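# Place blue foam block, or else cardboard box, on counter

## Task

Look for a blue foam block lying on the room's floor. If one exists, set it on the counter; if none exists, set the cardboard box on the counter. No other object may end up on the counter. The robot must not topple or be left leaning, or the task fails. The placed object must stay on the counter by itself; it does not count if the robot is still holding or propping it at the end.

## Robot and tools

ROBOT. A Hello Robot Stretch 3 with one arm: a two-wheeled base (0.33 m long, 0.34 m wide), a lift that slides up a mast, and a telescoping arm that reaches out to the robot's RIGHT side. The gripper cannot move forward on its own; you drive the base for that. The base turns in place about the point between its drive wheels, 0.05 m behind its front edge, and cannot move sideways. With the arm pulled in and the wrist folded, a spin sweeps a 0.28 m radius; an unfolded, level wrist reaches past that circle.

FRAMES. Base frame: origin on the floor between the drive wheels, x ahead, y to the left, z up. hand_pose is reported in it, at the point where the closed fingertips meet; with all wrist joints at zero that frame's x is up, y runs back along the arm toward the mast, z points to the rear. Odometry frame = base frame at the start. Heading is positive to the left, -3.142 to 3.142.

TOOLS.
execute_actions: argument actions is a list holding exactly one action (or empty, which only reports state and images). An action may contain base, joints, or both, plus optional contact_limits; its motions begin together. base holds one command only: {"translate_m": d} is an offset in metres from where the base last measured itself, forward positive, -1 to 1; or {"rotate_rad": d}, an offset turn in radians, counter-clockwise (left) positive, -3.2 to 3.2. joints is a single dictionary of absolute targets by name: lift_m 0 to 1.1 (arm height on mast); arm_m 0 to 0.52 (extension); wrist_yaw_rad -1.345 to 4.42 (0 along the arm, positive swings toward the front, 3.0 folds it over the base); wrist_pitch_rad -1.57 to 0.451 (0 level, negative tips fingers down); wrist_roll_rad -2.911 to 2.911 (0 fingers side by side); gripper_m -0.089 to 0.179 (larger is wider; actual fingertip gap is about 0.007 m less when nearly shut, 0.025 m less when wide, zero under 0.007); head_pan_rad -3.953 to 1.73 (0 ahead, positive left, -1.57 looks along the arm); head_tilt_rad -1.53 to 0.419 (negative looks down). Metres and radians throughout. Joints left out may keep driving toward earlier targets. contact_limits: {"arm_m": n}, n a motor effort percent 1 to 100, halts the arm motion when effort hits n (lower is gentler, too low stops instantly); it also caps holding force until the next action. Optional cameras: list of head_camera, nav_camera, wrist_camera or all; omitted means all, [] means none. Bad keys or out-of-range values reject the whole call. Each action is capped at 15 s.
wait: seconds 0 to 10; commands nothing, returns state and images.
zoom_image: camera plus region [x0, y0, x1, y1] in pixels of that camera's latest full image, at most 504 by 504.
finished_scene: scene number; ends the scene for good and reports success.

RESULT LINES. base_status and joint_status: done, off_target (resting short and maybe still pushing), contact_stop, time_out, torque_fault; after the last three the old target is dropped. Arm or lift stopped by contact goes slack until commanded again. on_its_own covers uncommanded joints; 'held at' is a target, not a position. motor_effort in percent, sign toward larger joint values, bracketed peak; readings carry offsets and noise. Positive wheel effort pushes forward. lidar_m: 12 distances in 30-degree sectors from the origin, first straight ahead, going counter-clockwise (4th left, 7th behind, 10th right), plane 0.17 m high, range 0.15 to 12 m, '-' for nothing; misses glass, thin legs and low objects, and the robot body may hide sectors 5, 6, 9, 10. wrist_depth_mm (45 to 1000) and head_depth_mm (280 to 4000): 7x7 median-depth grids from top left; head grid is in the sideways image. base_tilt in degrees (forward, right positive) with a fixed bias up to 4 degrees. base_odometry counts wheel turns, so slip looks like travel; turned_by_wheels and turned_by_imu give rotation since last result. The pictures line lists image order. Calibration for head_camera (896x504), nav_camera (fisheye 672x504) and wrist_camera (644x364) is supplied; small errors apply.

SPEED. Fast base motion (0.30 m/s, 1.9 rad/s) needs the arm stowed: lift_m under 0.30, arm_m under 0.03, wrist_yaw_rad over 2.54; otherwise 0.10 m/s and 0.63 rad/s.

GRIPPING. Close to a gripper_m smaller than the object's width (lower squeezes more); open at least 0.02 above the touch value to release. Neither the reading nor done proves a grasp; check images. Overly hard squeezing triggers a stall guard that weakens the grip; resend a different value to re-squeeze.

CAUTIONS. Fold or unfold the wrist only with lift_m 0.32 to 0.95, wrist_pitch_rad -0.4 and roll near 0; once folded, lift may go to 0.25. With yaw below -0.4 keep pitch at -0.5 or lower. Pushing against rigid things with the gripper above roughly 0.45 m, repeated pushes, or driving while holding something fixed can tip the robot; snagging furniture, especially reversing, too. If base_tilt shows a lean, back off in small steps, free the gripper, and lower lift to about 0.2. Base, wrist and head keep pushing on contact; wrist servos can switch off for 10 s after hard strain. Avoid drops, slips, slams and hard shoves. The robot holds its last command while you think, and a loose object may occasionally get nudged. Quicker robot motion is better.

Each tool is called by a JSON object that holds its "method" and its "body", one argument or row to a line.

## Session

{"method": "execute_actions", "body": {
  "actions": []
}}

Scene clock: 0.00 s.
base_odometry: x=+0.000 y=+0.000 heading=+0.000 (m, m, rad; odometry frame)
turned_by_wheels: +0.000 (rad since the last result)
turned_by_imu: +0.000 (rad since the last result)
base_tilt: forward=+0.3 right=-1.4 (deg)
lidar_m: 1.64 2.00 1.58 1.79 2.34 2.12 2.13 2.58 0.78 0.79 0.96 1.64
head_depth_mm: 1537 1541 1542 1542 1552 1550 1558 / 1578 1587 1592 1593 1597 1604 1610 / 1633 1639 1651 1652 1650 1663 1667 / 1689 1695 1706 1716 1709 1715 1727 / 1759 1757 1766 1772 1772 1791 1791 / 1808 1820 1845 1848 1839 1860 1851 / 1902 1894 1905 1905 1910 1936 1936
base_status: not commanded
joint_positions: lift_m=+0.430 arm_m=-0.003 wrist_yaw_rad=+3.038 wrist_pitch_rad=-0.370 wrist_roll_rad=-0.003 gripper_m=+0.037 head_pan_rad=-0.001 head_tilt_rad=-0.007
joint_status: not commanded
motor_effort: left_wheel=+0 right_wheel=+0 lift_m=+19 arm_m=+0 wrist_yaw_rad=+0 wrist_pitch_rad=+7 wrist_roll_rad=+0 gripper_m=+1 head_pan_rad=+0 head_tilt_rad=+2 (%)
hand_pose: x=+0.0025 y=+0.0869 z=+0.4536 quat_wxyz=(+0.166, +0.700, +0.094, +0.689) (m; base frame)
wrist_depth_mm: - - - - - - - / - - - - - - - / - - - - - - - / - - - - - - - / 944 929 945 900 891 876 861 / 753 742 - 740 748 729 702 / 636 630 - 626 603 625 603
pictures: head_camera (sideways: a quarter turn clockwise sets it upright), nav_camera (sideways: a quarter turn counterclockwise sets it upright), wrist_camera
Images, in order (width x height): head_camera 896x504, nav_camera 672x504, wrist_camera 644x364.

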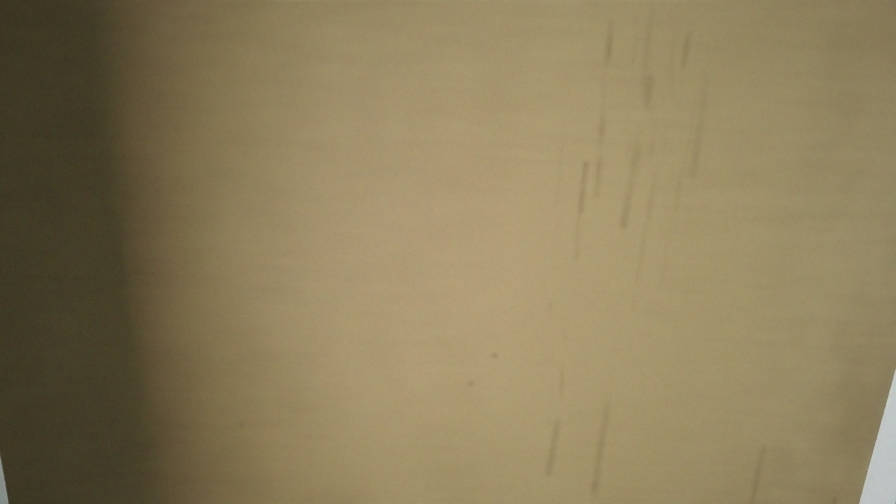

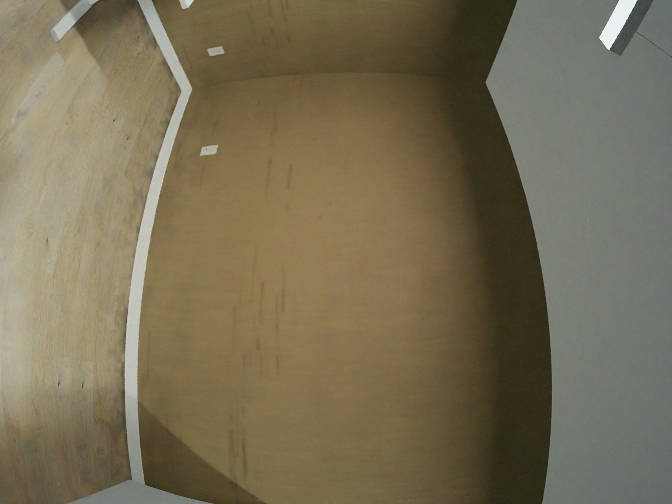

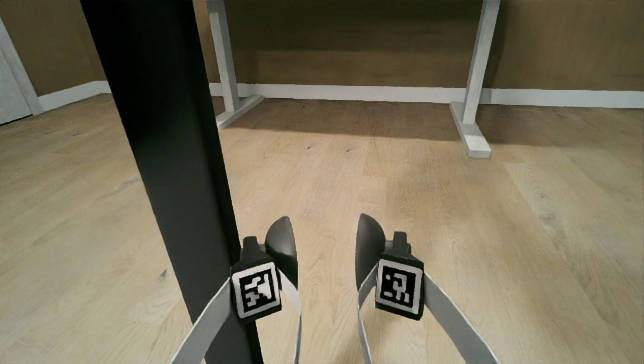

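{"method": "execute_actions", "body": {
  "actions": [
    {"joints":{"head_pan_rad":-1.57,"head_tilt_rad":-0.7}}
  ],
  "cameras": ["nav_camera","head_camera"]
}}

{"method": "execute_actions", "body": {
  "actions": [
    {"joints":{"head_pan_rad":-3.14,"head_tilt_rad":-0.7}}
  ],
  "cameras": ["nav_camera","head_camera"]
}}

{"method": "execute_actions", "body": {
  "actions": [
    {"joints":{"head_pan_rad":1.57,"head_tilt_rad":-0.7}}
  ],
  "cameras": ["nav_camera","head_camera"]
}}

Scene clock: 1.60 s.
base_odometry: x=+0.000 y=+0.000 heading=+0.000 (m, m, rad; odometry frame)
turned_by_wheels: +0.000 (rad since the last result)
turned_by_imu: +0.000 (rad since the last result)
base_tilt: forward=+0.3 right=-1.2 (deg)
lidar_m: 1.65 2.00 1.58 1.78 2.34 2.12 2.14 2.59 0.78 0.79 0.96 1.64
head_depth_mm: 2388 1070 827 907 1051 1265 1228 / 2398 1059 846 950 1110 1324 1229 / 2470 1050 866 1000 1174 1349 1218 / 2545 1034 905 1053 1245 1394 1213 / 2514 1020 947 1107 1331 1399 1215 / 2706 1009 997 1166 1418 1384 1210 / 2331 998 1044 1238 1512 1383 1202
base_status: not commanded
joint_positions: lift_m=+0.430 arm_m=-0.003 wrist_yaw_rad=+3.038 wrist_pitch_rad=-0.370 wrist_roll_rad=-0.003 gripper_m=+0.037 head_pan_rad=-1.563 head_tilt_rad=-0.691
joint_status: all done
motor_effort: left_wheel=+0(0) right_wheel=+2(1) lift_m=+18(19) arm_m=+0(0) wrist_yaw_rad=+1(0) wrist_pitch_rad=+7(7) wrist_roll_rad=+0(0) gripper_m=+0(1) head_pan_rad=-4(64) head_tilt_rad=-5(36) (%)
hand_pose: x=+0.0025 y=+0.0869 z=+0.4536 quat_wxyz=(+0.166, +0.700, +0.094, +0.689) (m; base frame)
wrist_depth_mm: - - - - - - - / - - - - - - - / - - - - - - - / - - - - - - - / 937 902 948 905 909 881 872 / 741 746 - 733 745 715 718 / 639 635 - 626 623 614 605
pictures: head_camera (sideways: a quarter turn clockwise sets it upright), nav_camera (sideways: a quarter turn counterclockwise sets it upright)
camera_calibration (this result's frames):
head_camera: T_world_to_cam=[[-0.0479873, 0.646783, -0.761163, 1.01573], [0.998836, 0.0273076, -0.0397672, 0.0493122], [-0.00493524, -0.762185, -0.647341, 0.794531], [0, 0, 0, 1]] pos_world=[0.00340852, -0.0527249, 1.28943]
nav_camera: T_world_to_cam=[[-0.0204071, -0.652633, 0.7574, -0.953916], [-0.999754, 0.0199375, -0.00975739, 0.0659616], [-0.00873263, -0.757412, -0.652879, 0.806784], [0, 0, 0, 1]] pos_world=[0.053524, -0.0128041, 1.24987]
Images, in order (width x height): head_camera 896x504, nav_camera 672x504.

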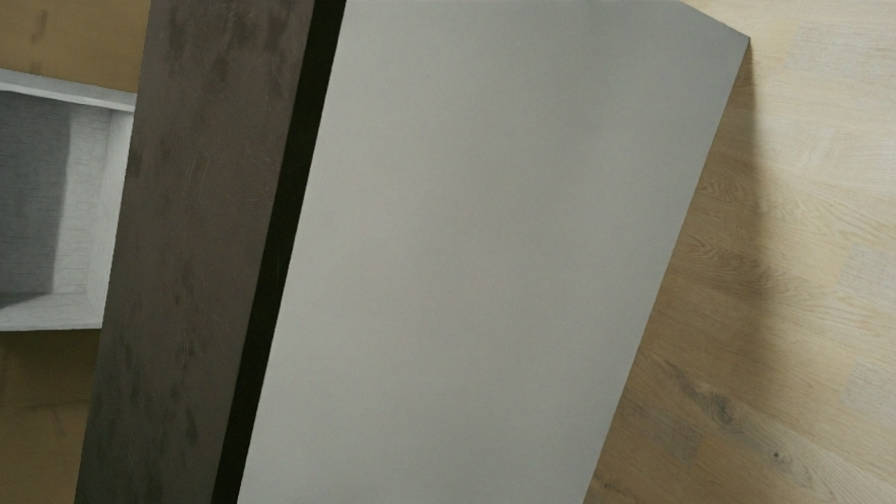

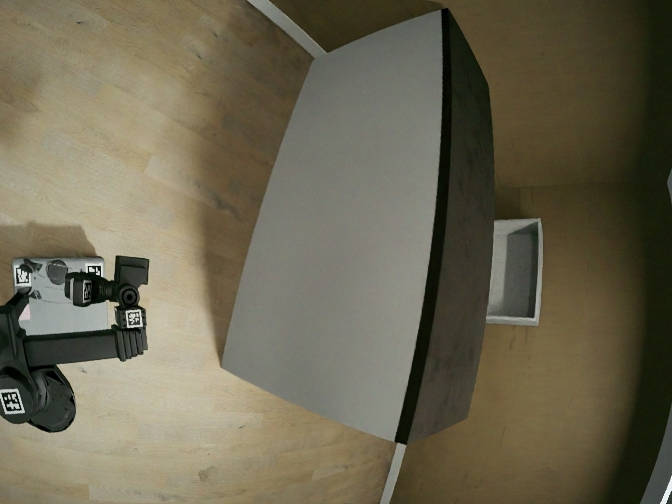

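Scene clock: 2.90 s.
base_odometry: x=+0.000 y=+0.000 heading=+0.000 (m, m, rad; odometry frame)
turned_by_wheels: +0.000 (rad since the last result)
turned_by_imu: +0.000 (rad since the last result)
base_tilt: forward=+0.3 right=-1.3 (deg)
lidar_m: 1.65 2.00 1.58 1.78 2.35 2.13 2.14 2.58 0.78 0.79 0.96 1.64
head_depth_mm: 1845 2026 2279 2041 1687 1424 1228 / 1887 2100 2344 2031 1662 1413 1225 / 1948 2188 2401 2027 1662 1397 1239 / 2002 2268 2478 2028 1639 1399 1232 / 2081 2367 2539 2006 1633 1396 1207 / 2167 2479 2545 1985 1638 1389 1208 / 2270 2566 2520 1960 1609 1381 1200
base_status: not commanded
joint_positions: lift_m=+0.430 arm_m=-0.003 wrist_yaw_rad=+3.038 wrist_pitch_rad=-0.370 wrist_roll_rad=-0.003 gripper_m=+0.037 head_pan_rad=-3.133 head_tilt_rad=-0.691
joint_status: all done
motor_effort: left_wheel=+1(0) right_wheel=+0(1) lift_m=+19(18) arm_m=+0(0) wrist_yaw_rad=+0(0) wrist_pitch_rad=+7(7) wrist_roll_rad=+0(0) gripper_m=+0(1) head_pan_rad=-4(62) head_tilt_rad=-4(4) (%)
hand_pose: x=+0.0025 y=+0.0869 z=+0.4536 quat_wxyz=(+0.166, +0.700, +0.094, +0.689) (m; base frame)
wrist_depth_mm: - - - - - - - / - - - - - - - / - - - - - - - / - - - - - - - / 923 906 972 890 903 867 865 / 741 763 - 728 761 713 718 / 635 628 - 632 617 607 613
pictures: head_camera (sideways: a quarter turn clockwise sets it upright), nav_camera (sideways: a quarter turn counterclockwise sets it upright)
camera_calibration (this result's frames):
head_camera: T_world_to_cam=[[0.647038, 0.0485006, -0.760913, 1.01117], [0.0281117, -0.998814, -0.0397598, 0.055224], [-0.761939, 0.00433552, -0.647634, 0.79953], [0, 0, 0, 1]] pos_world=[-0.0466222, 0.0026499, 1.28941]
nav_camera: T_world_to_cam=[[-0.65294, 0.0198891, 0.757148, -0.94973], [0.0191517, 0.999769, -0.00974663, 0.0597322], [-0.757167, 0.00813671, -0.65317, 0.811728], [0, 0, 0, 1]] pos_world=[-0.00664664, -0.0474339, 1.24987]
Images, in order (width x height): head_camera 896x504, nav_camera 672x504.

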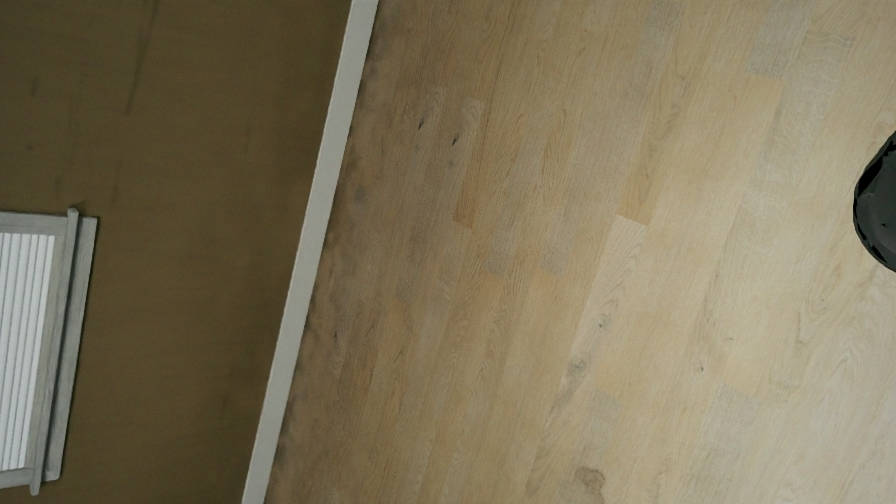

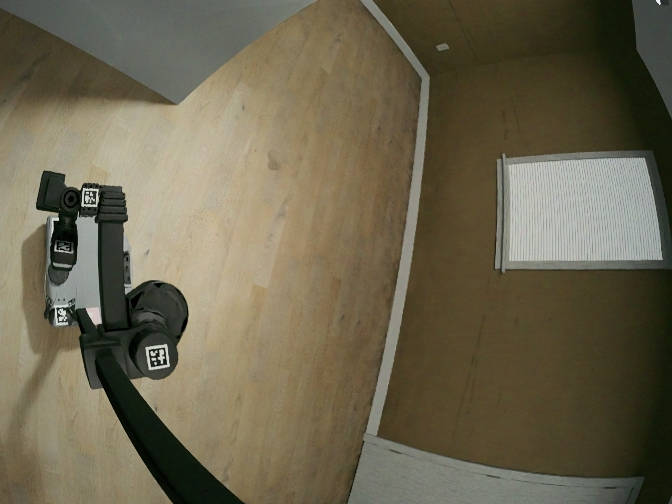

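Scene clock: 5.40 s.
base_odometry: x=+0.000 y=+0.000 heading=+0.000 (m, m, rad; odometry frame)
turned_by_wheels: +0.000 (rad since the last result)
turned_by_imu: +0.000 (rad since the last result)
base_tilt: forward=+0.3 right=-1.3 (deg)
lidar_m: 1.65 1.99 1.58 1.78 2.34 2.13 2.14 2.59 0.78 0.79 0.96 1.64
head_depth_mm: 1729 1603 2151 2055 1677 1422 1232 / 1784 1594 2226 2026 1669 1410 1225 / 1841 1571 2313 2025 1660 1398 1226 / 1900 1559 2386 2019 1653 1394 1220 / 1943 1543 2382 1990 1639 1389 1211 / 2029 1612 2423 1966 1634 1387 1210 / 2108 2299 2517 1975 1611 1412 -
base_status: not commanded
joint_positions: lift_m=+0.430 arm_m=-0.003 wrist_yaw_rad=+3.038 wrist_pitch_rad=-0.370 wrist_roll_rad=-0.003 gripper_m=+0.037 head_pan_rad=+1.563 head_tilt_rad=-0.691
joint_status: all done
motor_effort: left_wheel=+1(0) right_wheel=+1(0) lift_m=+19(19) arm_m=+0(0) wrist_yaw_rad=+0(1) wrist_pitch_rad=+7(7) wrist_roll_rad=+0(0) gripper_m=+0(0) head_pan_rad=+5(67) head_tilt_rad=-4(3) (%)
hand_pose: x=+0.0025 y=+0.0869 z=+0.4536 quat_wxyz=(+0.166, +0.700, +0.094, +0.689) (m; base frame)
wrist_depth_mm: - - - - - - - / - - - - - - - / - - - - - - - / - - - - - - - / 929 927 959 911 918 866 878 / 748 755 - 729 743 729 723 / 637 635 - 626 606 614 597
pictures: head_camera (sideways: a quarter turn clockwise sets it upright), nav_camera (sideways: a quarter turn counterclockwise sets it upright)
camera_calibration (this result's frames):
head_camera: T_world_to_cam=[[0.0375883, -0.647764, -0.760914, 1.01488], [-0.999146, -0.0112732, -0.0397598, 0.0614903], [0.017177, 0.761758, -0.647634, 0.794777], [0, 0, 0, 1]] pos_world=[0.00963815, 0.0526701, 1.28941]
nav_camera: T_world_to_cam=[[0.0308912, 0.652512, 0.757149, -0.953902], [0.999304, -0.0359995, -0.00974663, 0.0537532], [0.0208972, 0.756923, -0.65317, 0.806982], [0, 0, 0, 1]] pos_world=[-0.0411123, 0.0135443, 1.24987]
Images, in order (width x height): head_camera 896x504, nav_camera 672x504.

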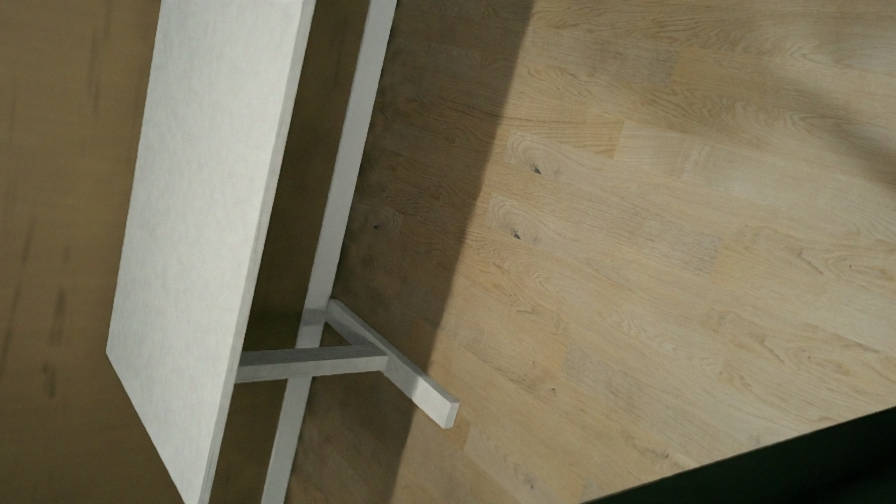

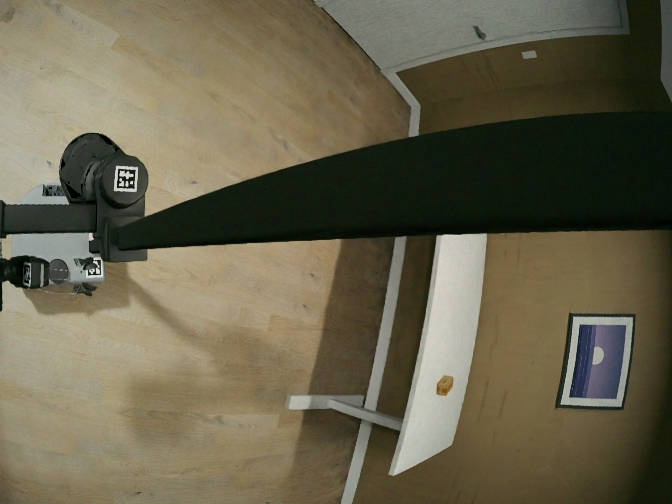

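{"method": "execute_actions", "body": {
  "actions": [
    {"joints":{"lift_m":0.27,"head_pan_rad":-1.2,"head_tilt_rad":-0.6}}
  ],
  "cameras": []
}}

{"method": "execute_actions", "body": {
  "actions": [
    {"base":{"translate_m":-1.0}}
  ],
  "cameras": ["nav_camera"]
}}

Scene clock: 8.13 s.
base_odometry: x=+0.000 y=+0.000 heading=+0.000 (m, m, rad; odometry frame)
turned_by_wheels: +0.000 (rad since the last result)
turned_by_imu: +0.000 (rad since the last result)
base_tilt: forward=+0.4 right=-1.3 (deg)
lidar_m: 1.65 2.00 1.58 1.78 2.34 2.13 2.14 2.58 0.78 0.79 0.95 1.64
head_depth_mm: 2569 2500 916 912 1012 1131 1230 / 2732 1404 950 998 1110 1264 1271 / 2439 1374 1002 1103 1241 1391 1269 / 2192 1361 1090 1222 1403 1474 1258 / 1983 1342 1208 1380 1604 1469 1260 / 1805 1321 1361 1573 1725 1464 1250 / 1661 1401 1550 1852 1751 1446 1253
base_status: not commanded
joint_positions: lift_m=+0.270 arm_m=-0.003 wrist_yaw_rad=+3.038 wrist_pitch_rad=-0.370 wrist_roll_rad=-0.003 gripper_m=+0.037 head_pan_rad=-1.193 head_tilt_rad=-0.606
joint_status: all done
motor_effort: left_wheel=+0(1) right_wheel=+0(1) lift_m=+14(14) arm_m=+0(0) wrist_yaw_rad=+1(0) wrist_pitch_rad=+8(8) wrist_roll_rad=+0(0) gripper_m=-1(0) head_pan_rad=-5(64) head_tilt_rad=+4(12) (%)
hand_pose: x=+0.0025 y=+0.0869 z=+0.2938 quat_wxyz=(+0.166, +0.700, +0.095, +0.689) (m; base frame)
wrist_depth_mm: - - - - - - - / - - - - - - - / - - - - - - - / 867 852 826 824 810 803 786 / 671 657 687 646 652 625 616 / 543 539 - 524 543 511 514 / 460 483 - - 442 444 437
pictures: none
No camera images: the call's "cameras" was empty. Leave "cameras" out to get every camera's image.

Scene clock: 13.07 s.
base_odometry: x=-1.000 y=+0.000 heading=+0.000 (m, m, rad; odometry frame)
turned_by_wheels: +0.000 (rad since the last result)
turned_by_imu: +0.001 (rad since the last result)
base_tilt: forward=+0.3 right=-1.3 (deg)
lidar_m: 2.60 2.28 1.90 2.08 1.32 1.19 1.19 1.44 2.41 2.42 0.87 1.06
head_depth_mm: 2283 2476 2687 2306 1814 1505 1284 / 2324 2504 2818 2289 1805 1502 1274 / 2586 2673 2712 2191 1800 1486 1268 / 2758 2662 1196 1379 1630 1480 1263 / 3064 1333 1059 1192 1375 1457 1256 / 2896 1322 968 1051 1198 1364 1252 / 2650 1298 916 1025 1266 1424 1242
base_status: done
joint_positions: lift_m=+0.270 arm_m=-0.003 wrist_yaw_rad=+3.038 wrist_pitch_rad=-0.370 wrist_roll_rad=-0.003 gripper_m=+0.037 head_pan_rad=-1.193 head_tilt_rad=-0.606
joint_status: not commanded
motor_effort: left_wheel=+1(10) right_wheel=+1(8) lift_m=+14(14) arm_m=+0(0) wrist_yaw_rad=+0(0) wrist_pitch_rad=+8(8) wrist_roll_rad=+0(0) gripper_m=+0(1) head_pan_rad=-4(5) head_tilt_rad=+3(3) (%)
hand_pose: x=+0.0025 y=+0.0869 z=+0.2938 quat_wxyz=(+0.166, +0.700, +0.095, +0.689) (m; base frame)
wrist_depth_mm: - - - - - - - / - - - - - - - / - - - - - - - / 865 855 841 831 816 806 794 / 670 653 681 644 653 630 626 / 551 535 - 535 549 518 507 / 460 477 - - 439 446 437
pictures: nav_camera (sideways: a quarter turn counterclockwise sets it upright)
camera_calibration (this result's frames):
nav_camera: T_world_to_cam=[[0.192242, -0.553941, 0.810057, -1.02385], [-0.939046, -0.343579, -0.0120965, 0.0686378], [0.285019, -0.758355, -0.586226, 0.718286], [0, 0, 0, 1]] pos_world=[0.0565558, 0.00114377, 1.25129]
Images, in order (width x height): nav_camera 672x504.

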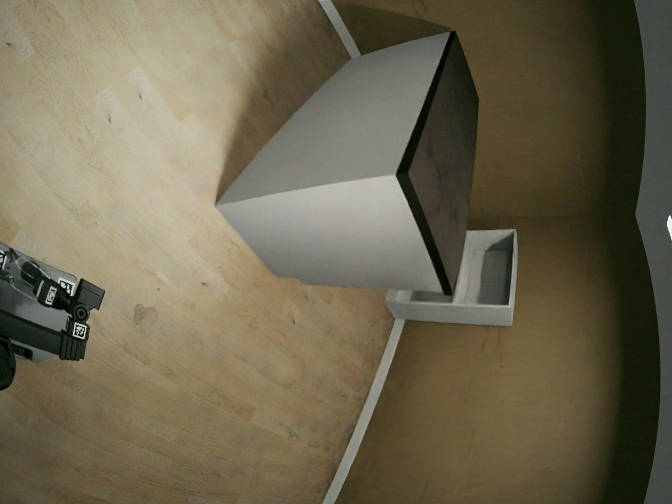

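{"method": "execute_actions", "body": {
  "actions": [
    {"base":{"rotate_rad":-1.8},"joints":{"head_pan_rad":1.2}}
  ],
  "cameras": []
}}

{"method": "execute_actions", "body": {
  "actions": [
    {"base":{"translate_m":1.0}}
  ],
  "cameras": []
}}

{"method": "execute_actions", "body": {
  "actions": [
    {"base":{"translate_m":0.6}}
  ],
  "cameras": ["nav_camera","head_camera"]
}}

Scene clock: 16.50 s.
base_odometry: x=-1.000 y=+0.000 heading=-1.800 (m, m, rad; odometry frame)
turned_by_wheels: -1.800 (rad since the last result)
turned_by_imu: -1.795 (rad since the last result)
base_tilt: forward=+0.4 right=-1.3 (deg)
lidar_m: 2.41 0.94 0.87 2.58 2.79 2.28 1.90 1.51 1.20 1.18 1.29 1.94
head_depth_mm: 2543 1421 921 1000 1184 1410 1279 / 2453 1402 1016 1041 1163 1374 1274 / 2346 1385 1269 1353 1445 1439 1272 / 2294 1717 1801 1968 1795 1480 1270 / 2290 2466 2724 2243 1771 1473 1257 / 2256 2477 2712 2214 1759 1466 1252 / 2195 2423 2666 2204 1754 1457 1247
base_status: done
joint_positions: lift_m=+0.270 arm_m=-0.003 wrist_yaw_rad=+3.038 wrist_pitch_rad=-0.370 wrist_roll_rad=-0.003 gripper_m=+0.037 head_pan_rad=+1.193 head_tilt_rad=-0.606
joint_status: all done
motor_effort: left_wheel=+2(14) right_wheel=-1(8) lift_m=+13(14) arm_m=+0(0) wrist_yaw_rad=+1(1) wrist_pitch_rad=+8(8) wrist_roll_rad=+0(0) gripper_m=+1(0) head_pan_rad=+5(61) head_tilt_rad=+3(2) (%)
hand_pose: x=+0.0025 y=+0.0869 z=+0.2938 quat_wxyz=(+0.166, +0.700, +0.095, +0.689) (m; base frame)
wrist_depth_mm: - - - - - 761 715 / - - - - - 799 770 / - - - - - 827 819 / 868 855 842 823 822 805 786 / 679 668 684 649 656 636 617 / 536 539 - 529 536 515 515 / 459 477 - - 444 441 440
pictures: none
No camera images: the call's "cameras" was empty. Leave "cameras" out to get every camera's image.

Scene clock: 21.53 s.
base_odometry: x=-1.227 y=-0.974 heading=-1.800 (m, m, rad; odometry frame)
turned_by_wheels: +0.000 (rad since the last result)
turned_by_imu: +0.000 (rad since the last result)
base_tilt: forward=+0.2 right=-1.3 (deg)
lidar_m: 1.42 1.54 2.25 0.62 0.67 3.10 2.89 1.67 1.32 1.31 1.42 1.44
head_depth_mm: 2307 2138 2410 2201 1813 1504 1280 / 2356 2617 2808 2270 1810 1491 1281 / 2291 2566 2801 2280 1790 1485 1269 / 2231 2475 2743 2252 1789 1479 1265 / 2201 2422 2679 2232 1778 1467 1260 / 2140 2313 963 718 819 949 1156 / 2058 1300 863 697 772 903 1088
base_status: done
joint_positions: lift_m=+0.270 arm_m=-0.003 wrist_yaw_rad=+3.038 wrist_pitch_rad=-0.370 wrist_roll_rad=-0.003 gripper_m=+0.037 head_pan_rad=+1.193 head_tilt_rad=-0.606
joint_status: not commanded
motor_effort: left_wheel=+2(13) right_wheel=-1(7) lift_m=+14(13) arm_m=+0(0) wrist_yaw_rad=+1(0) wrist_pitch_rad=+8(8) wrist_roll_rad=+0(0) gripper_m=+1(1) head_pan_rad=+5(5) head_tilt_rad=+2(3) (%)
hand_pose: x=+0.0025 y=+0.0869 z=+0.2938 quat_wxyz=(+0.166, +0.700, +0.095, +0.689) (m; base frame)
wrist_depth_mm: 591 - 593 599 - - - / 650 - 638 641 - - - / - 687 681 707 - - - / 883 748 752 779 808 793 793 / 672 659 674 648 642 634 634 / 551 540 - 530 541 520 511 / 459 476 - - 443 443 434
pictures: none
No camera images: the call's "cameras" was empty. Leave "cameras" out to get every camera's image.

Scene clock: 25.10 s.
base_odometry: x=-1.363 y=-1.558 heading=-1.800 (m, m, rad; odometry frame)
turned_by_wheels: +0.000 (rad since the last result)
turned_by_imu: +0.000 (rad since the last result)
base_tilt: forward=+0.3 right=-1.2 (deg)
lidar_m: 0.83 0.90 1.23 1.50 0.78 0.89 3.48 1.76 1.40 1.38 1.06 0.84
head_depth_mm: 1376 1185 1353 1515 1619 1502 1281 / 1586 1169 1304 1499 1709 1495 1278 / 1902 1928 1690 1927 1698 1484 1270 / 2126 1991 2250 2158 1776 1476 1265 / 2131 2349 2622 2243 1768 1468 1257 / 2089 2296 2565 2230 1754 1461 1255 / 2040 2239 2496 2206 1748 1458 1249
base_status: done
joint_positions: lift_m=+0.270 arm_m=-0.003 wrist_yaw_rad=+3.038 wrist_pitch_rad=-0.370 wrist_roll_rad=-0.003 gripper_m=+0.037 head_pan_rad=+1.193 head_tilt_rad=-0.606
joint_status: not commanded
motor_effort: left_wheel=+2(13) right_wheel=-2(8) lift_m=+14(14) arm_m=+0(0) wrist_yaw_rad=+1(0) wrist_pitch_rad=+8(8) wrist_roll_rad=+0(0) gripper_m=+0(1) head_pan_rad=+5(5) head_tilt_rad=+2(3) (%)
hand_pose: x=+0.0025 y=+0.0869 z=+0.2938 quat_wxyz=(+0.166, +0.700, +0.095, +0.689) (m; base frame)
wrist_depth_mm: 652 - - - - - 948 / 663 - - - - - 965 / 662 933 - - - - 931 / 717 866 850 834 813 801 792 / 662 655 685 653 652 631 625 / 539 539 - 534 543 520 511 / 456 479 - - 440 443 431
pictures: head_camera (sideways: a quarter turn clockwise sets it upright), nav_camera (sideways: a quarter turn counterclockwise sets it upright)
camera_calibration (this result's frames):
head_camera: T_world_to_cam=[[-0.174199, -0.554742, -0.813582, 1.08483], [-0.934362, 0.353928, -0.0412669, 0.0630617], [0.310842, 0.752991, -0.579984, 0.704982], [0, 0, 0, 1]] pos_world=[0.0287612, 0.0486379, 1.29408]
nav_camera: T_world_to_cam=[[0.239875, 0.534695, 0.810285, -1.02444], [0.919049, -0.393957, -0.012107, 0.057317], [0.312744, 0.747595, -0.585911, 0.717708], [0, 0, 0, 1]] pos_world=[-0.0313977, 0.0337891, 1.2513]
Images, in order (width x height): head_camera 896x504, nav_camera 672x504.

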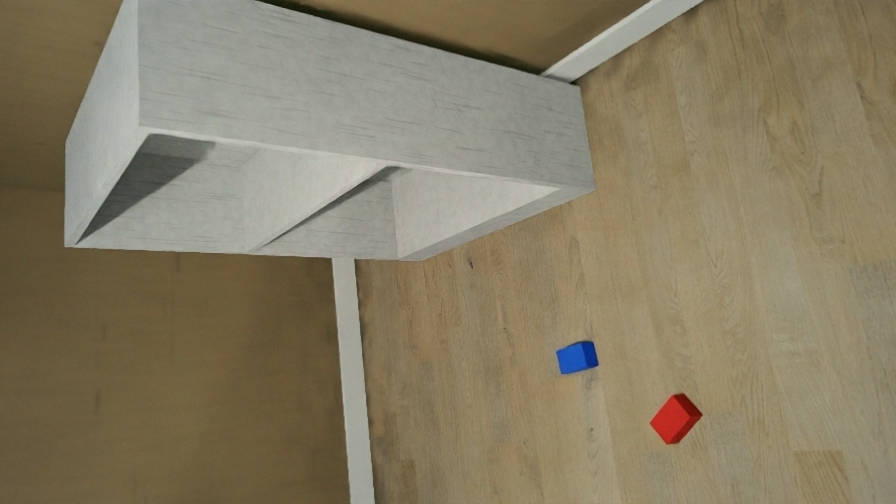

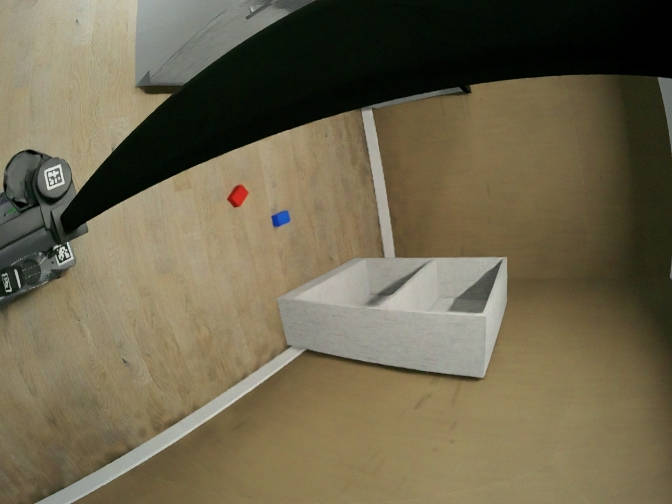

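{"method": "execute_actions", "body": {
  "actions": [
    {"base":{"rotate_rad":1.176},"joints":{"head_pan_rad":-1.57,"head_tilt_rad":-0.8}}
  ],
  "cameras": []
}}

{"method": "execute_actions", "body": {
  "actions": [
    {"base":{"translate_m":0.65}}
  ],
  "cameras": []
}}

{"method": "execute_actions", "body": {
  "actions": [
    {"base":{"rotate_rad":1.965}}
  ],
  "cameras": []
}}

{"method": "execute_actions", "body": {
  "actions": [
    {"joints":{"lift_m":0.36,"wrist_pitch_rad":-0.4}}
  ],
  "cameras": []
}}

{"method": "execute_actions", "body": {
  "actions": [
    {"joints":{"wrist_yaw_rad":0.0,"gripper_m":0.17}}
  ]
}}

Scene clock: 28.37 s.
base_odometry: x=-1.363 y=-1.558 heading=-0.624 (m, m, rad; odometry frame)
turned_by_wheels: +1.176 (rad since the last result)
turned_by_imu: +1.172 (rad since the last result)
base_tilt: forward=+0.2 right=-1.4 (deg)
lidar_m: 1.23 1.15 0.78 1.05 2.86 1.61 1.38 1.38 0.97 0.83 0.83 0.95
head_depth_mm: 817 946 1124 1386 1553 1350 1188 / 795 915 1082 1327 1515 1336 1185 / 772 889 1044 1267 1487 1338 1177 / 753 862 1005 1211 1448 1321 1171 / 733 836 973 1166 1420 1319 1172 / 717 812 943 1118 1379 1311 1162 / 698 794 913 1077 1317 1310 1165
base_status: done
joint_positions: lift_m=+0.270 arm_m=-0.003 wrist_yaw_rad=+3.038 wrist_pitch_rad=-0.370 wrist_roll_rad=-0.003 gripper_m=+0.037 head_pan_rad=-1.563 head_tilt_rad=-0.790
joint_status: all done
motor_effort: left_wheel=-1(9) right_wheel=+2(13) lift_m=+14(13) arm_m=+0(1) wrist_yaw_rad=+1(1) wrist_pitch_rad=+8(8) wrist_roll_rad=+0(0) gripper_m=-1(0) head_pan_rad=-4(64) head_tilt_rad=-5(20) (%)
hand_pose: x=+0.0025 y=+0.0868 z=+0.2938 quat_wxyz=(+0.166, +0.700, +0.095, +0.689) (m; base frame)
wrist_depth_mm: - - - - 788 763 884 / - - - - 825 823 - / - - - - 919 990 - / 863 866 821 815 803 796 792 / 673 653 677 653 650 630 632 / 549 541 - 531 543 515 512 / 459 474 - - 442 441 434
pictures: none
No camera images: the call's "cameras" was empty. Leave "cameras" out to get every camera's image.

Scene clock: 32.27 s.
base_odometry: x=-0.836 y=-1.938 heading=-0.624 (m, m, rad; odometry frame)
turned_by_wheels: +0.000 (rad since the last result)
turned_by_imu: +0.000 (rad since the last result)
base_tilt: forward=+0.3 right=-1.3 (deg)
lidar_m: 1.16 1.53 0.86 0.73 0.73 2.34 2.01 1.35 0.76 0.65 0.65 0.60
head_depth_mm: 629 729 864 1064 1383 1339 1189 / 611 705 833 1018 1311 1342 1180 / 595 683 802 972 1233 1331 1175 / 579 662 775 932 1168 1323 1177 / 565 643 749 897 1111 1297 1170 / 551 625 724 862 1064 1273 1169 / 538 609 701 827 1014 1243 1158
base_status: done
joint_positions: lift_m=+0.270 arm_m=-0.003 wrist_yaw_rad=+3.038 wrist_pitch_rad=-0.370 wrist_roll_rad=-0.003 gripper_m=+0.037 head_pan_rad=-1.563 head_tilt_rad=-0.790
joint_status: not commanded
motor_effort: left_wheel=-1(10) right_wheel=+2(10) lift_m=+14(14) arm_m=-1(0) wrist_yaw_rad=+0(1) wrist_pitch_rad=+8(8) wrist_roll_rad=+0(0) gripper_m=+0(0) head_pan_rad=-4(5) head_tilt_rad=-5(5) (%)
hand_pose: x=+0.0025 y=+0.0868 z=+0.2938 quat_wxyz=(+0.166, +0.700, +0.095, +0.689) (m; base frame)
wrist_depth_mm: - - 698 754 855 966 - / - - 736 815 939 - - / - - 840 934 - - - / 876 866 836 846 811 816 782 / 666 649 678 645 650 622 617 / 536 535 - 532 523 497 514 / 459 479 - - 442 439 433
pictures: none
No camera images: the call's "cameras" was empty. Leave "cameras" out to get every camera's image.

Scene clock: 34.90 s.
base_odometry: x=-0.836 y=-1.938 heading=+1.341 (m, m, rad; odometry frame)
turned_by_wheels: +1.965 (rad since the last result)
turned_by_imu: +1.957 (rad since the last result)
base_tilt: forward=+0.3 right=-1.2 (deg)
lidar_m: 0.73 2.61 2.03 1.86 0.84 0.66 0.65 0.65 0.60 1.76 0.95 0.74
head_depth_mm: 1564 1762 1921 1650 1431 1263 1185 / 1575 1796 2032 1826 1545 1334 1183 / 1590 1810 2074 1818 1540 1334 1179 / 1611 1842 2073 1803 1529 1323 1172 / 1636 1871 2075 1794 1519 1324 1167 / 1659 1883 2094 1787 1511 1317 1148 / 1645 1806 1954 1777 1507 1313 1167
base_status: done
joint_positions: lift_m=+0.270 arm_m=-0.003 wrist_yaw_rad=+3.038 wrist_pitch_rad=-0.370 wrist_roll_rad=-0.003 gripper_m=+0.037 head_pan_rad=-1.563 head_tilt_rad=-0.790
joint_status: not commanded
motor_effort: left_wheel=-1(11) right_wheel=+2(14) lift_m=+13(14) arm_m=-1(1) wrist_yaw_rad=+0(1) wrist_pitch_rad=+8(8) wrist_roll_rad=+0(0) gripper_m=+0(0) head_pan_rad=-4(5) head_tilt_rad=-5(4) (%)
hand_pose: x=+0.0025 y=+0.0868 z=+0.2938 quat_wxyz=(+0.166, +0.700, +0.095, +0.689) (m; base frame)
wrist_depth_mm: 781 - - - - - - / 784 - - - - - - / 800 - - - - - - / 778 874 847 816 808 830 784 / 666 669 686 652 655 630 624 / 542 538 - 528 537 518 508 / 458 479 - - 441 437 434
pictures: none
No camera images: the call's "cameras" was empty. Leave "cameras" out to get every camera's image.

Scene clock: 36.57 s.
base_odometry: x=-0.836 y=-1.938 heading=+1.341 (m, m, rad; odometry frame)
turned_by_wheels: +0.000 (rad since the last result)
turned_by_imu: +0.000 (rad since the last result)
base_tilt: forward=+0.3 right=-1.4 (deg)
lidar_m: 0.73 2.60 2.03 1.87 0.85 0.66 0.65 0.65 0.60 1.77 0.95 0.74
head_depth_mm: 1565 1758 1895 1649 1431 1261 1187 / 1575 1801 2037 1829 1550 1345 1181 / 1592 1817 2068 1804 1535 1336 1180 / 1610 1838 2076 1806 1528 1320 1175 / 1632 1863 2080 1805 1524 1317 1165 / 1642 1891 2108 1785 1517 1319 1145 / 1643 1819 1973 1776 1500 1310 1160
base_status: not commanded
joint_positions: lift_m=+0.360 arm_m=-0.003 wrist_yaw_rad=+3.038 wrist_pitch_rad=-0.414 wrist_roll_rad=-0.003 gripper_m=+0.037 head_pan_rad=-1.563 head_tilt_rad=-0.790
joint_status: all done
motor_effort: left_wheel=-1(1) right_wheel=+2(2) lift_m=+23(25) arm_m=-1(1) wrist_yaw_rad=+0(0) wrist_pitch_rad=+7(6) wrist_roll_rad=+0(0) gripper_m=+0(0) head_pan_rad=-4(4) head_tilt_rad=-5(3) (%)
hand_pose: x=+0.0020 y=+0.0816 z=+0.3733 quat_wxyz=(+0.181, +0.697, +0.110, +0.685) (m; base frame)
wrist_depth_mm: 818 - - - - - - / 796 - - - - - - / 795 - - - - - - / 787 957 929 923 930 904 881 / 734 755 - 748 753 710 714 / 625 621 - 607 621 602 602 / 534 533 - 544 520 514 512
pictures: none
No camera images: the call's "cameras" was empty. Leave "cameras" out to get every camera's image.

Scene clock: 39.10 s.
base_odometry: x=-0.836 y=-1.938 heading=+1.341 (m, m, rad; odometry frame)
turned_by_wheels: +0.000 (rad since the last result)
turned_by_imu: +0.000 (rad since the last result)
base_tilt: forward=+0.3 right=-1.3 (deg)
lidar_m: 0.73 2.60 2.04 1.86 0.85 0.66 0.65 0.65 0.60 1.77 0.96 0.74
head_depth_mm: 1561 1771 1922 1641 1435 1265 1182 / 1581 1791 2045 1830 1540 1341 1182 / 1588 1817 2083 1812 1534 1334 1177 / 1604 1857 2065 1803 1530 1320 1213 / 1636 1870 2080 1792 1521 1329 1166 / 1659 1886 2105 1778 1507 1316 1148 / 1639 1798 1969 1770 1509 1309 1164
base_status: not commanded
joint_positions: lift_m=+0.360 arm_m=-0.003 wrist_yaw_rad=+0.002 wrist_pitch_rad=-0.414 wrist_roll_rad=-0.003 gripper_m=+0.170 head_pan_rad=-1.563 head_tilt_rad=-0.790
joint_status: all done
motor_effort: left_wheel=-1(1) right_wheel=+2(2) lift_m=+24(23) arm_m=-1(1) wrist_yaw_rad=-1(3) wrist_pitch_rad=+7(7) wrist_roll_rad=+0(0) gripper_m=+1(93) head_pan_rad=-4(4) head_tilt_rad=-4(4) (%)
hand_pose: x=-0.0210 y=-0.3670 z=+0.3733 quat_wxyz=(+0.693, +0.147, -0.691, -0.145) (m; base frame)
wrist_depth_mm: 819 - - - - 894 755 / 824 - - - - 967 773 / 803 - - - - 985 771 / 853 941 931 932 929 761 684 / 767 785 743 737 732 692 572 / 630 620 625 601 597 609 484 / 536 520 530 519 520 522 434
pictures: head_camera (sideways: a quarter turn clockwise sets it upright), nav_camera (sideways: a quarter turn counterclockwise sets it upright), wrist_camera
camera_calibration (this result's frames):
head_camera: T_world_to_cam=[[-0.0481829, 0.719211, -0.693119, 0.927052], [0.998821, 0.0306262, -0.0376551, 0.0465576], [-0.00585442, -0.694116, -0.719839, 0.888833], [0, 0, 0, 1]] pos_world=[0.00336895, -0.0512188, 1.28413]
nav_camera: T_world_to_cam=[[-0.0202176, -0.724624, 0.688848, -0.864577], [-0.999749, 0.0213047, -0.00693122, 0.0622811], [-0.0096532, -0.688815, -0.724873, 0.900428], [0, 0, 0, 1]] pos_world=[0.0534778, -0.00759125, 1.24869]
wrist_camera: T_world_to_cam=[[-0.99987, 0.0157315, 0.00359696, -0.0181628], [0.00564646, 0.549854, -0.835242, 0.547011], [-0.0151174, -0.835113, -0.549871, 0.0652241], [0, 0, 0, 1]] pos_world=[-0.020263, -0.246021, 0.492816]
Images, in order (width x height): head_camera 896x504, nav_camera 672x504, wrist_camera 644x364.

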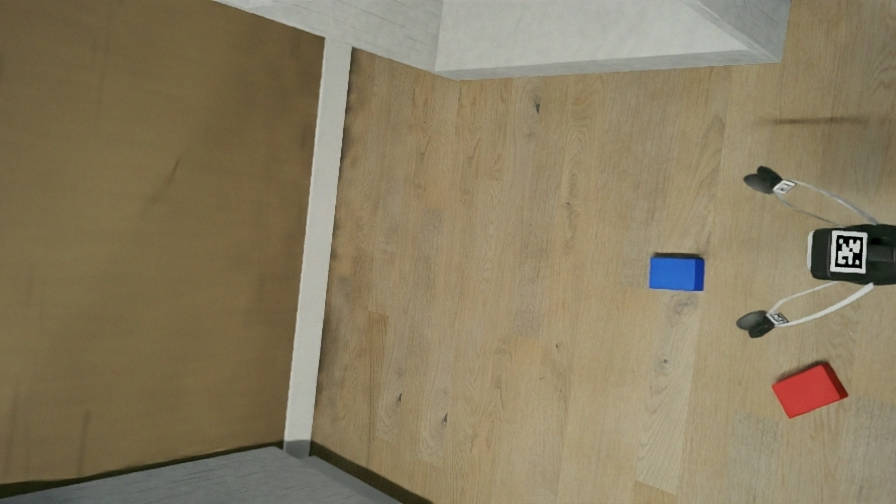

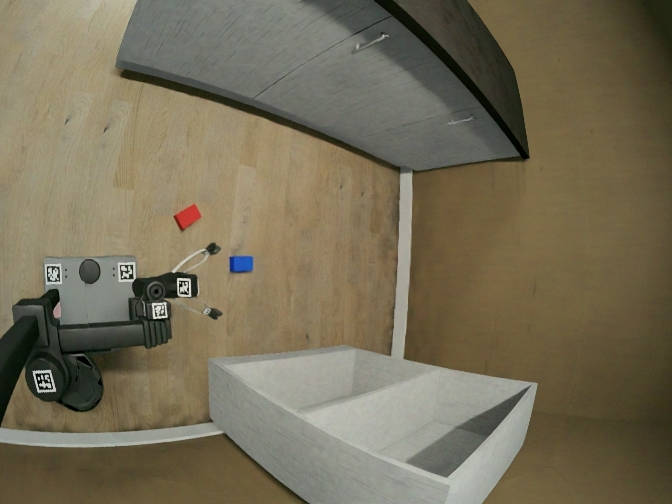

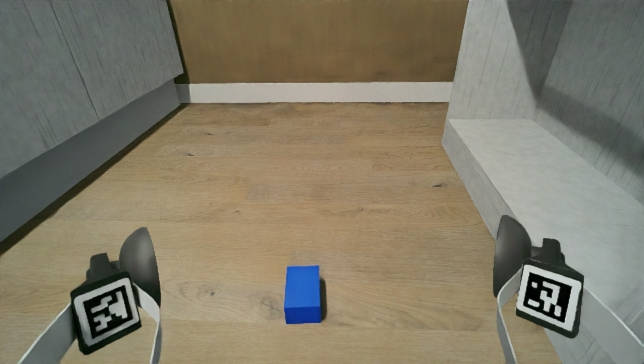

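{"method": "execute_actions", "body": {
  "actions": [
    {"base":{"translate_m":0.035},"joints":{"arm_m":0.28,"lift_m":0.1}}
  ],
  "cameras": ["wrist_camera","head_camera"]
}}

Scene clock: 42.90 s.
base_odometry: x=-0.828 y=-1.904 heading=+1.341 (m, m, rad; odometry frame)
turned_by_wheels: +0.000 (rad since the last result)
turned_by_imu: +0.000 (rad since the last result)
base_tilt: forward=+0.4 right=-1.3 (deg)
lidar_m: 0.70 2.59 2.03 1.96 0.89 0.69 0.68 0.65 0.62 1.77 0.91 0.71
head_depth_mm: 1560 1776 1971 1657 1459 1291 1190 / 1588 1800 2051 1835 1545 1335 1184 / 1594 1831 2062 1800 1537 1336 1178 / 1609 1844 2066 1803 1529 1379 1172 / 1634 1872 2089 1790 1515 1318 1172 / 1658 1892 2086 1781 1521 1313 1152 / 1604 1735 1888 1774 1508 1304 1162
base_status: done
joint_positions: lift_m=+0.100 arm_m=+0.280 wrist_yaw_rad=+0.001 wrist_pitch_rad=-0.414 wrist_roll_rad=-0.003 gripper_m=+0.170 head_pan_rad=-1.563 head_tilt_rad=-0.790
joint_status: all done
motor_effort: left_wheel=-2(4) right_wheel=+1(7) lift_m=+14(20) arm_m=+5(6) wrist_yaw_rad=+0(2) wrist_pitch_rad=+7(7) wrist_roll_rad=+0(0) gripper_m=+0(1) head_pan_rad=-4(4) head_tilt_rad=-5(5) (%)
hand_pose: x=-0.0213 y=-0.6495 z=+0.1139 quat_wxyz=(+0.693, +0.146, -0.691, -0.145) (m; base frame)
wrist_depth_mm: 743 - - - - - 640 / 795 963 934 917 880 782 536 / 619 611 598 602 585 573 498 / 463 456 445 443 436 433 428 / 363 373 352 352 348 352 341 / 308 296 294 294 290 287 285 / - 247 252 202 247 245 239
pictures: head_camera (sideways: a quarter turn clockwise sets it upright), wrist_camera
camera_calibration (this result's frames):
head_camera: T_world_to_cam=[[-0.0481829, 0.719211, -0.693119, 0.927052], [0.998821, 0.0306262, -0.0376551, 0.0465576], [-0.00585442, -0.694116, -0.719839, 0.888833], [0, 0, 0, 1]] pos_world=[0.00336895, -0.0512188, 1.28413]
wrist_camera: T_world_to_cam=[[-0.999847, 0.0171193, 0.00359909, -0.0121968], [0.00640971, 0.549942, -0.835178, 0.485716], [-0.0162769, -0.835027, -0.549968, -0.31327], [0, 0, 0, 1]] pos_world=[-0.0204073, -0.528496, 0.233415]
Images, in order (width x height): head_camera 896x504, wrist_camera 644x364.

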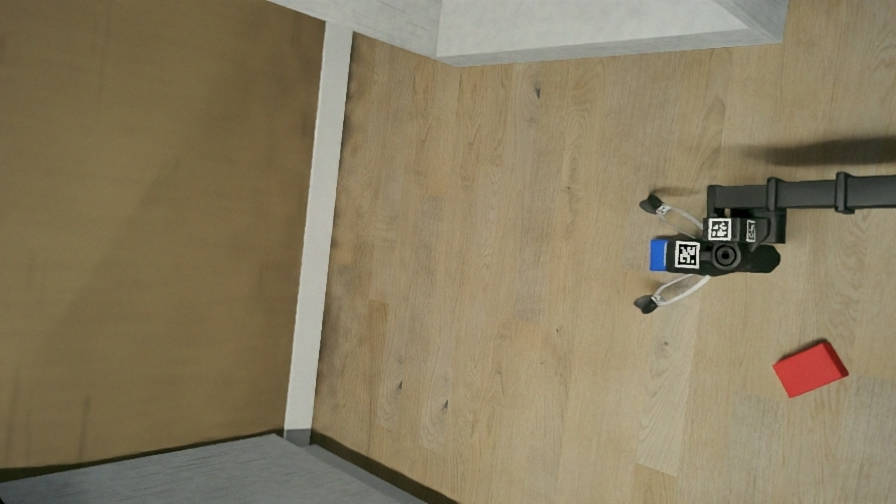

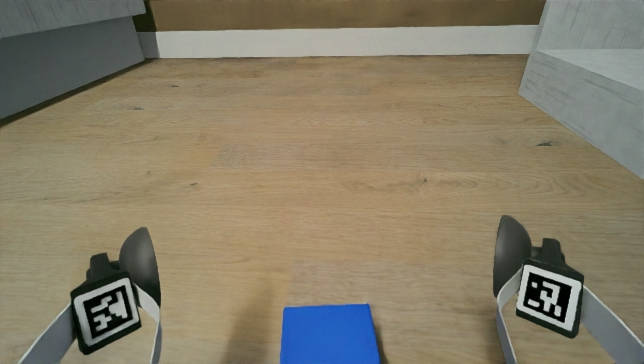

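{"method": "execute_actions", "body": {
  "actions": [
    {"joints":{"arm_m":0.25,"lift_m":0.015}}
  ],
  "cameras": ["wrist_camera"]
}}

Scene clock: 45.57 s.
base_odometry: x=-0.828 y=-1.904 heading=+1.341 (m, m, rad; odometry frame)
turned_by_wheels: +0.000 (rad since the last result)
turned_by_imu: +0.000 (rad since the last result)
base_tilt: forward=+0.4 right=-1.3 (deg)
lidar_m: 0.70 2.59 2.03 1.96 0.89 0.69 0.68 0.65 0.62 1.78 0.91 0.71
head_depth_mm: 1563 1769 1973 1647 1466 1289 1186 / 1587 1799 2042 1823 1544 1343 1184 / 1588 1819 2072 1812 1539 1337 1183 / 1617 1847 2071 1801 1527 1329 1156 / 1630 1859 2083 1800 1519 1317 1168 / 1652 1887 2085 1780 1506 1318 1150 / 1613 1733 1886 1767 1511 1313 1158
base_status: not commanded
joint_positions: lift_m=+0.015 arm_m=+0.250 wrist_yaw_rad=+0.001 wrist_pitch_rad=-0.414 wrist_roll_rad=-0.003 gripper_m=+0.170 head_pan_rad=-1.563 head_tilt_rad=-0.790
joint_status: all done
motor_effort: left_wheel=-2(1) right_wheel=+2(2) lift_m=+14(13) arm_m=-5(5) wrist_yaw_rad=-1(1) wrist_pitch_rad=+7(7) wrist_roll_rad=+0(0) gripper_m=+0(0) head_pan_rad=-4(4) head_tilt_rad=-4(4) (%)
hand_pose: x=-0.0213 y=-0.6202 z=+0.0288 quat_wxyz=(+0.693, +0.146, -0.691, -0.145) (m; base frame)
wrist_depth_mm: 810 - - - - 922 538 / 621 600 592 590 577 549 483 / 401 395 385 384 374 370 361 / 294 290 287 198 280 277 272 / 233 240 227 159 222 225 220 / 195 190 188 132 179 184 182 / - 158 160 140 155 157 153
pictures: wrist_camera
camera_calibration (this result's frames):
wrist_camera: T_world_to_cam=[[-0.999847, 0.0171188, 0.00359984, -0.0123919], [0.00640949, 0.549977, -0.835155, 0.398649], [-0.0162767, -0.835005, -0.550002, -0.335583], [0, 0, 0, 1]] pos_world=[-0.0204073, -0.499249, 0.148407]
Images, in order (width x height): wrist_camera 644x364.

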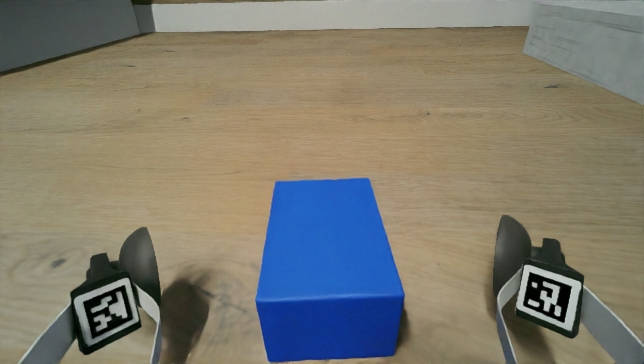

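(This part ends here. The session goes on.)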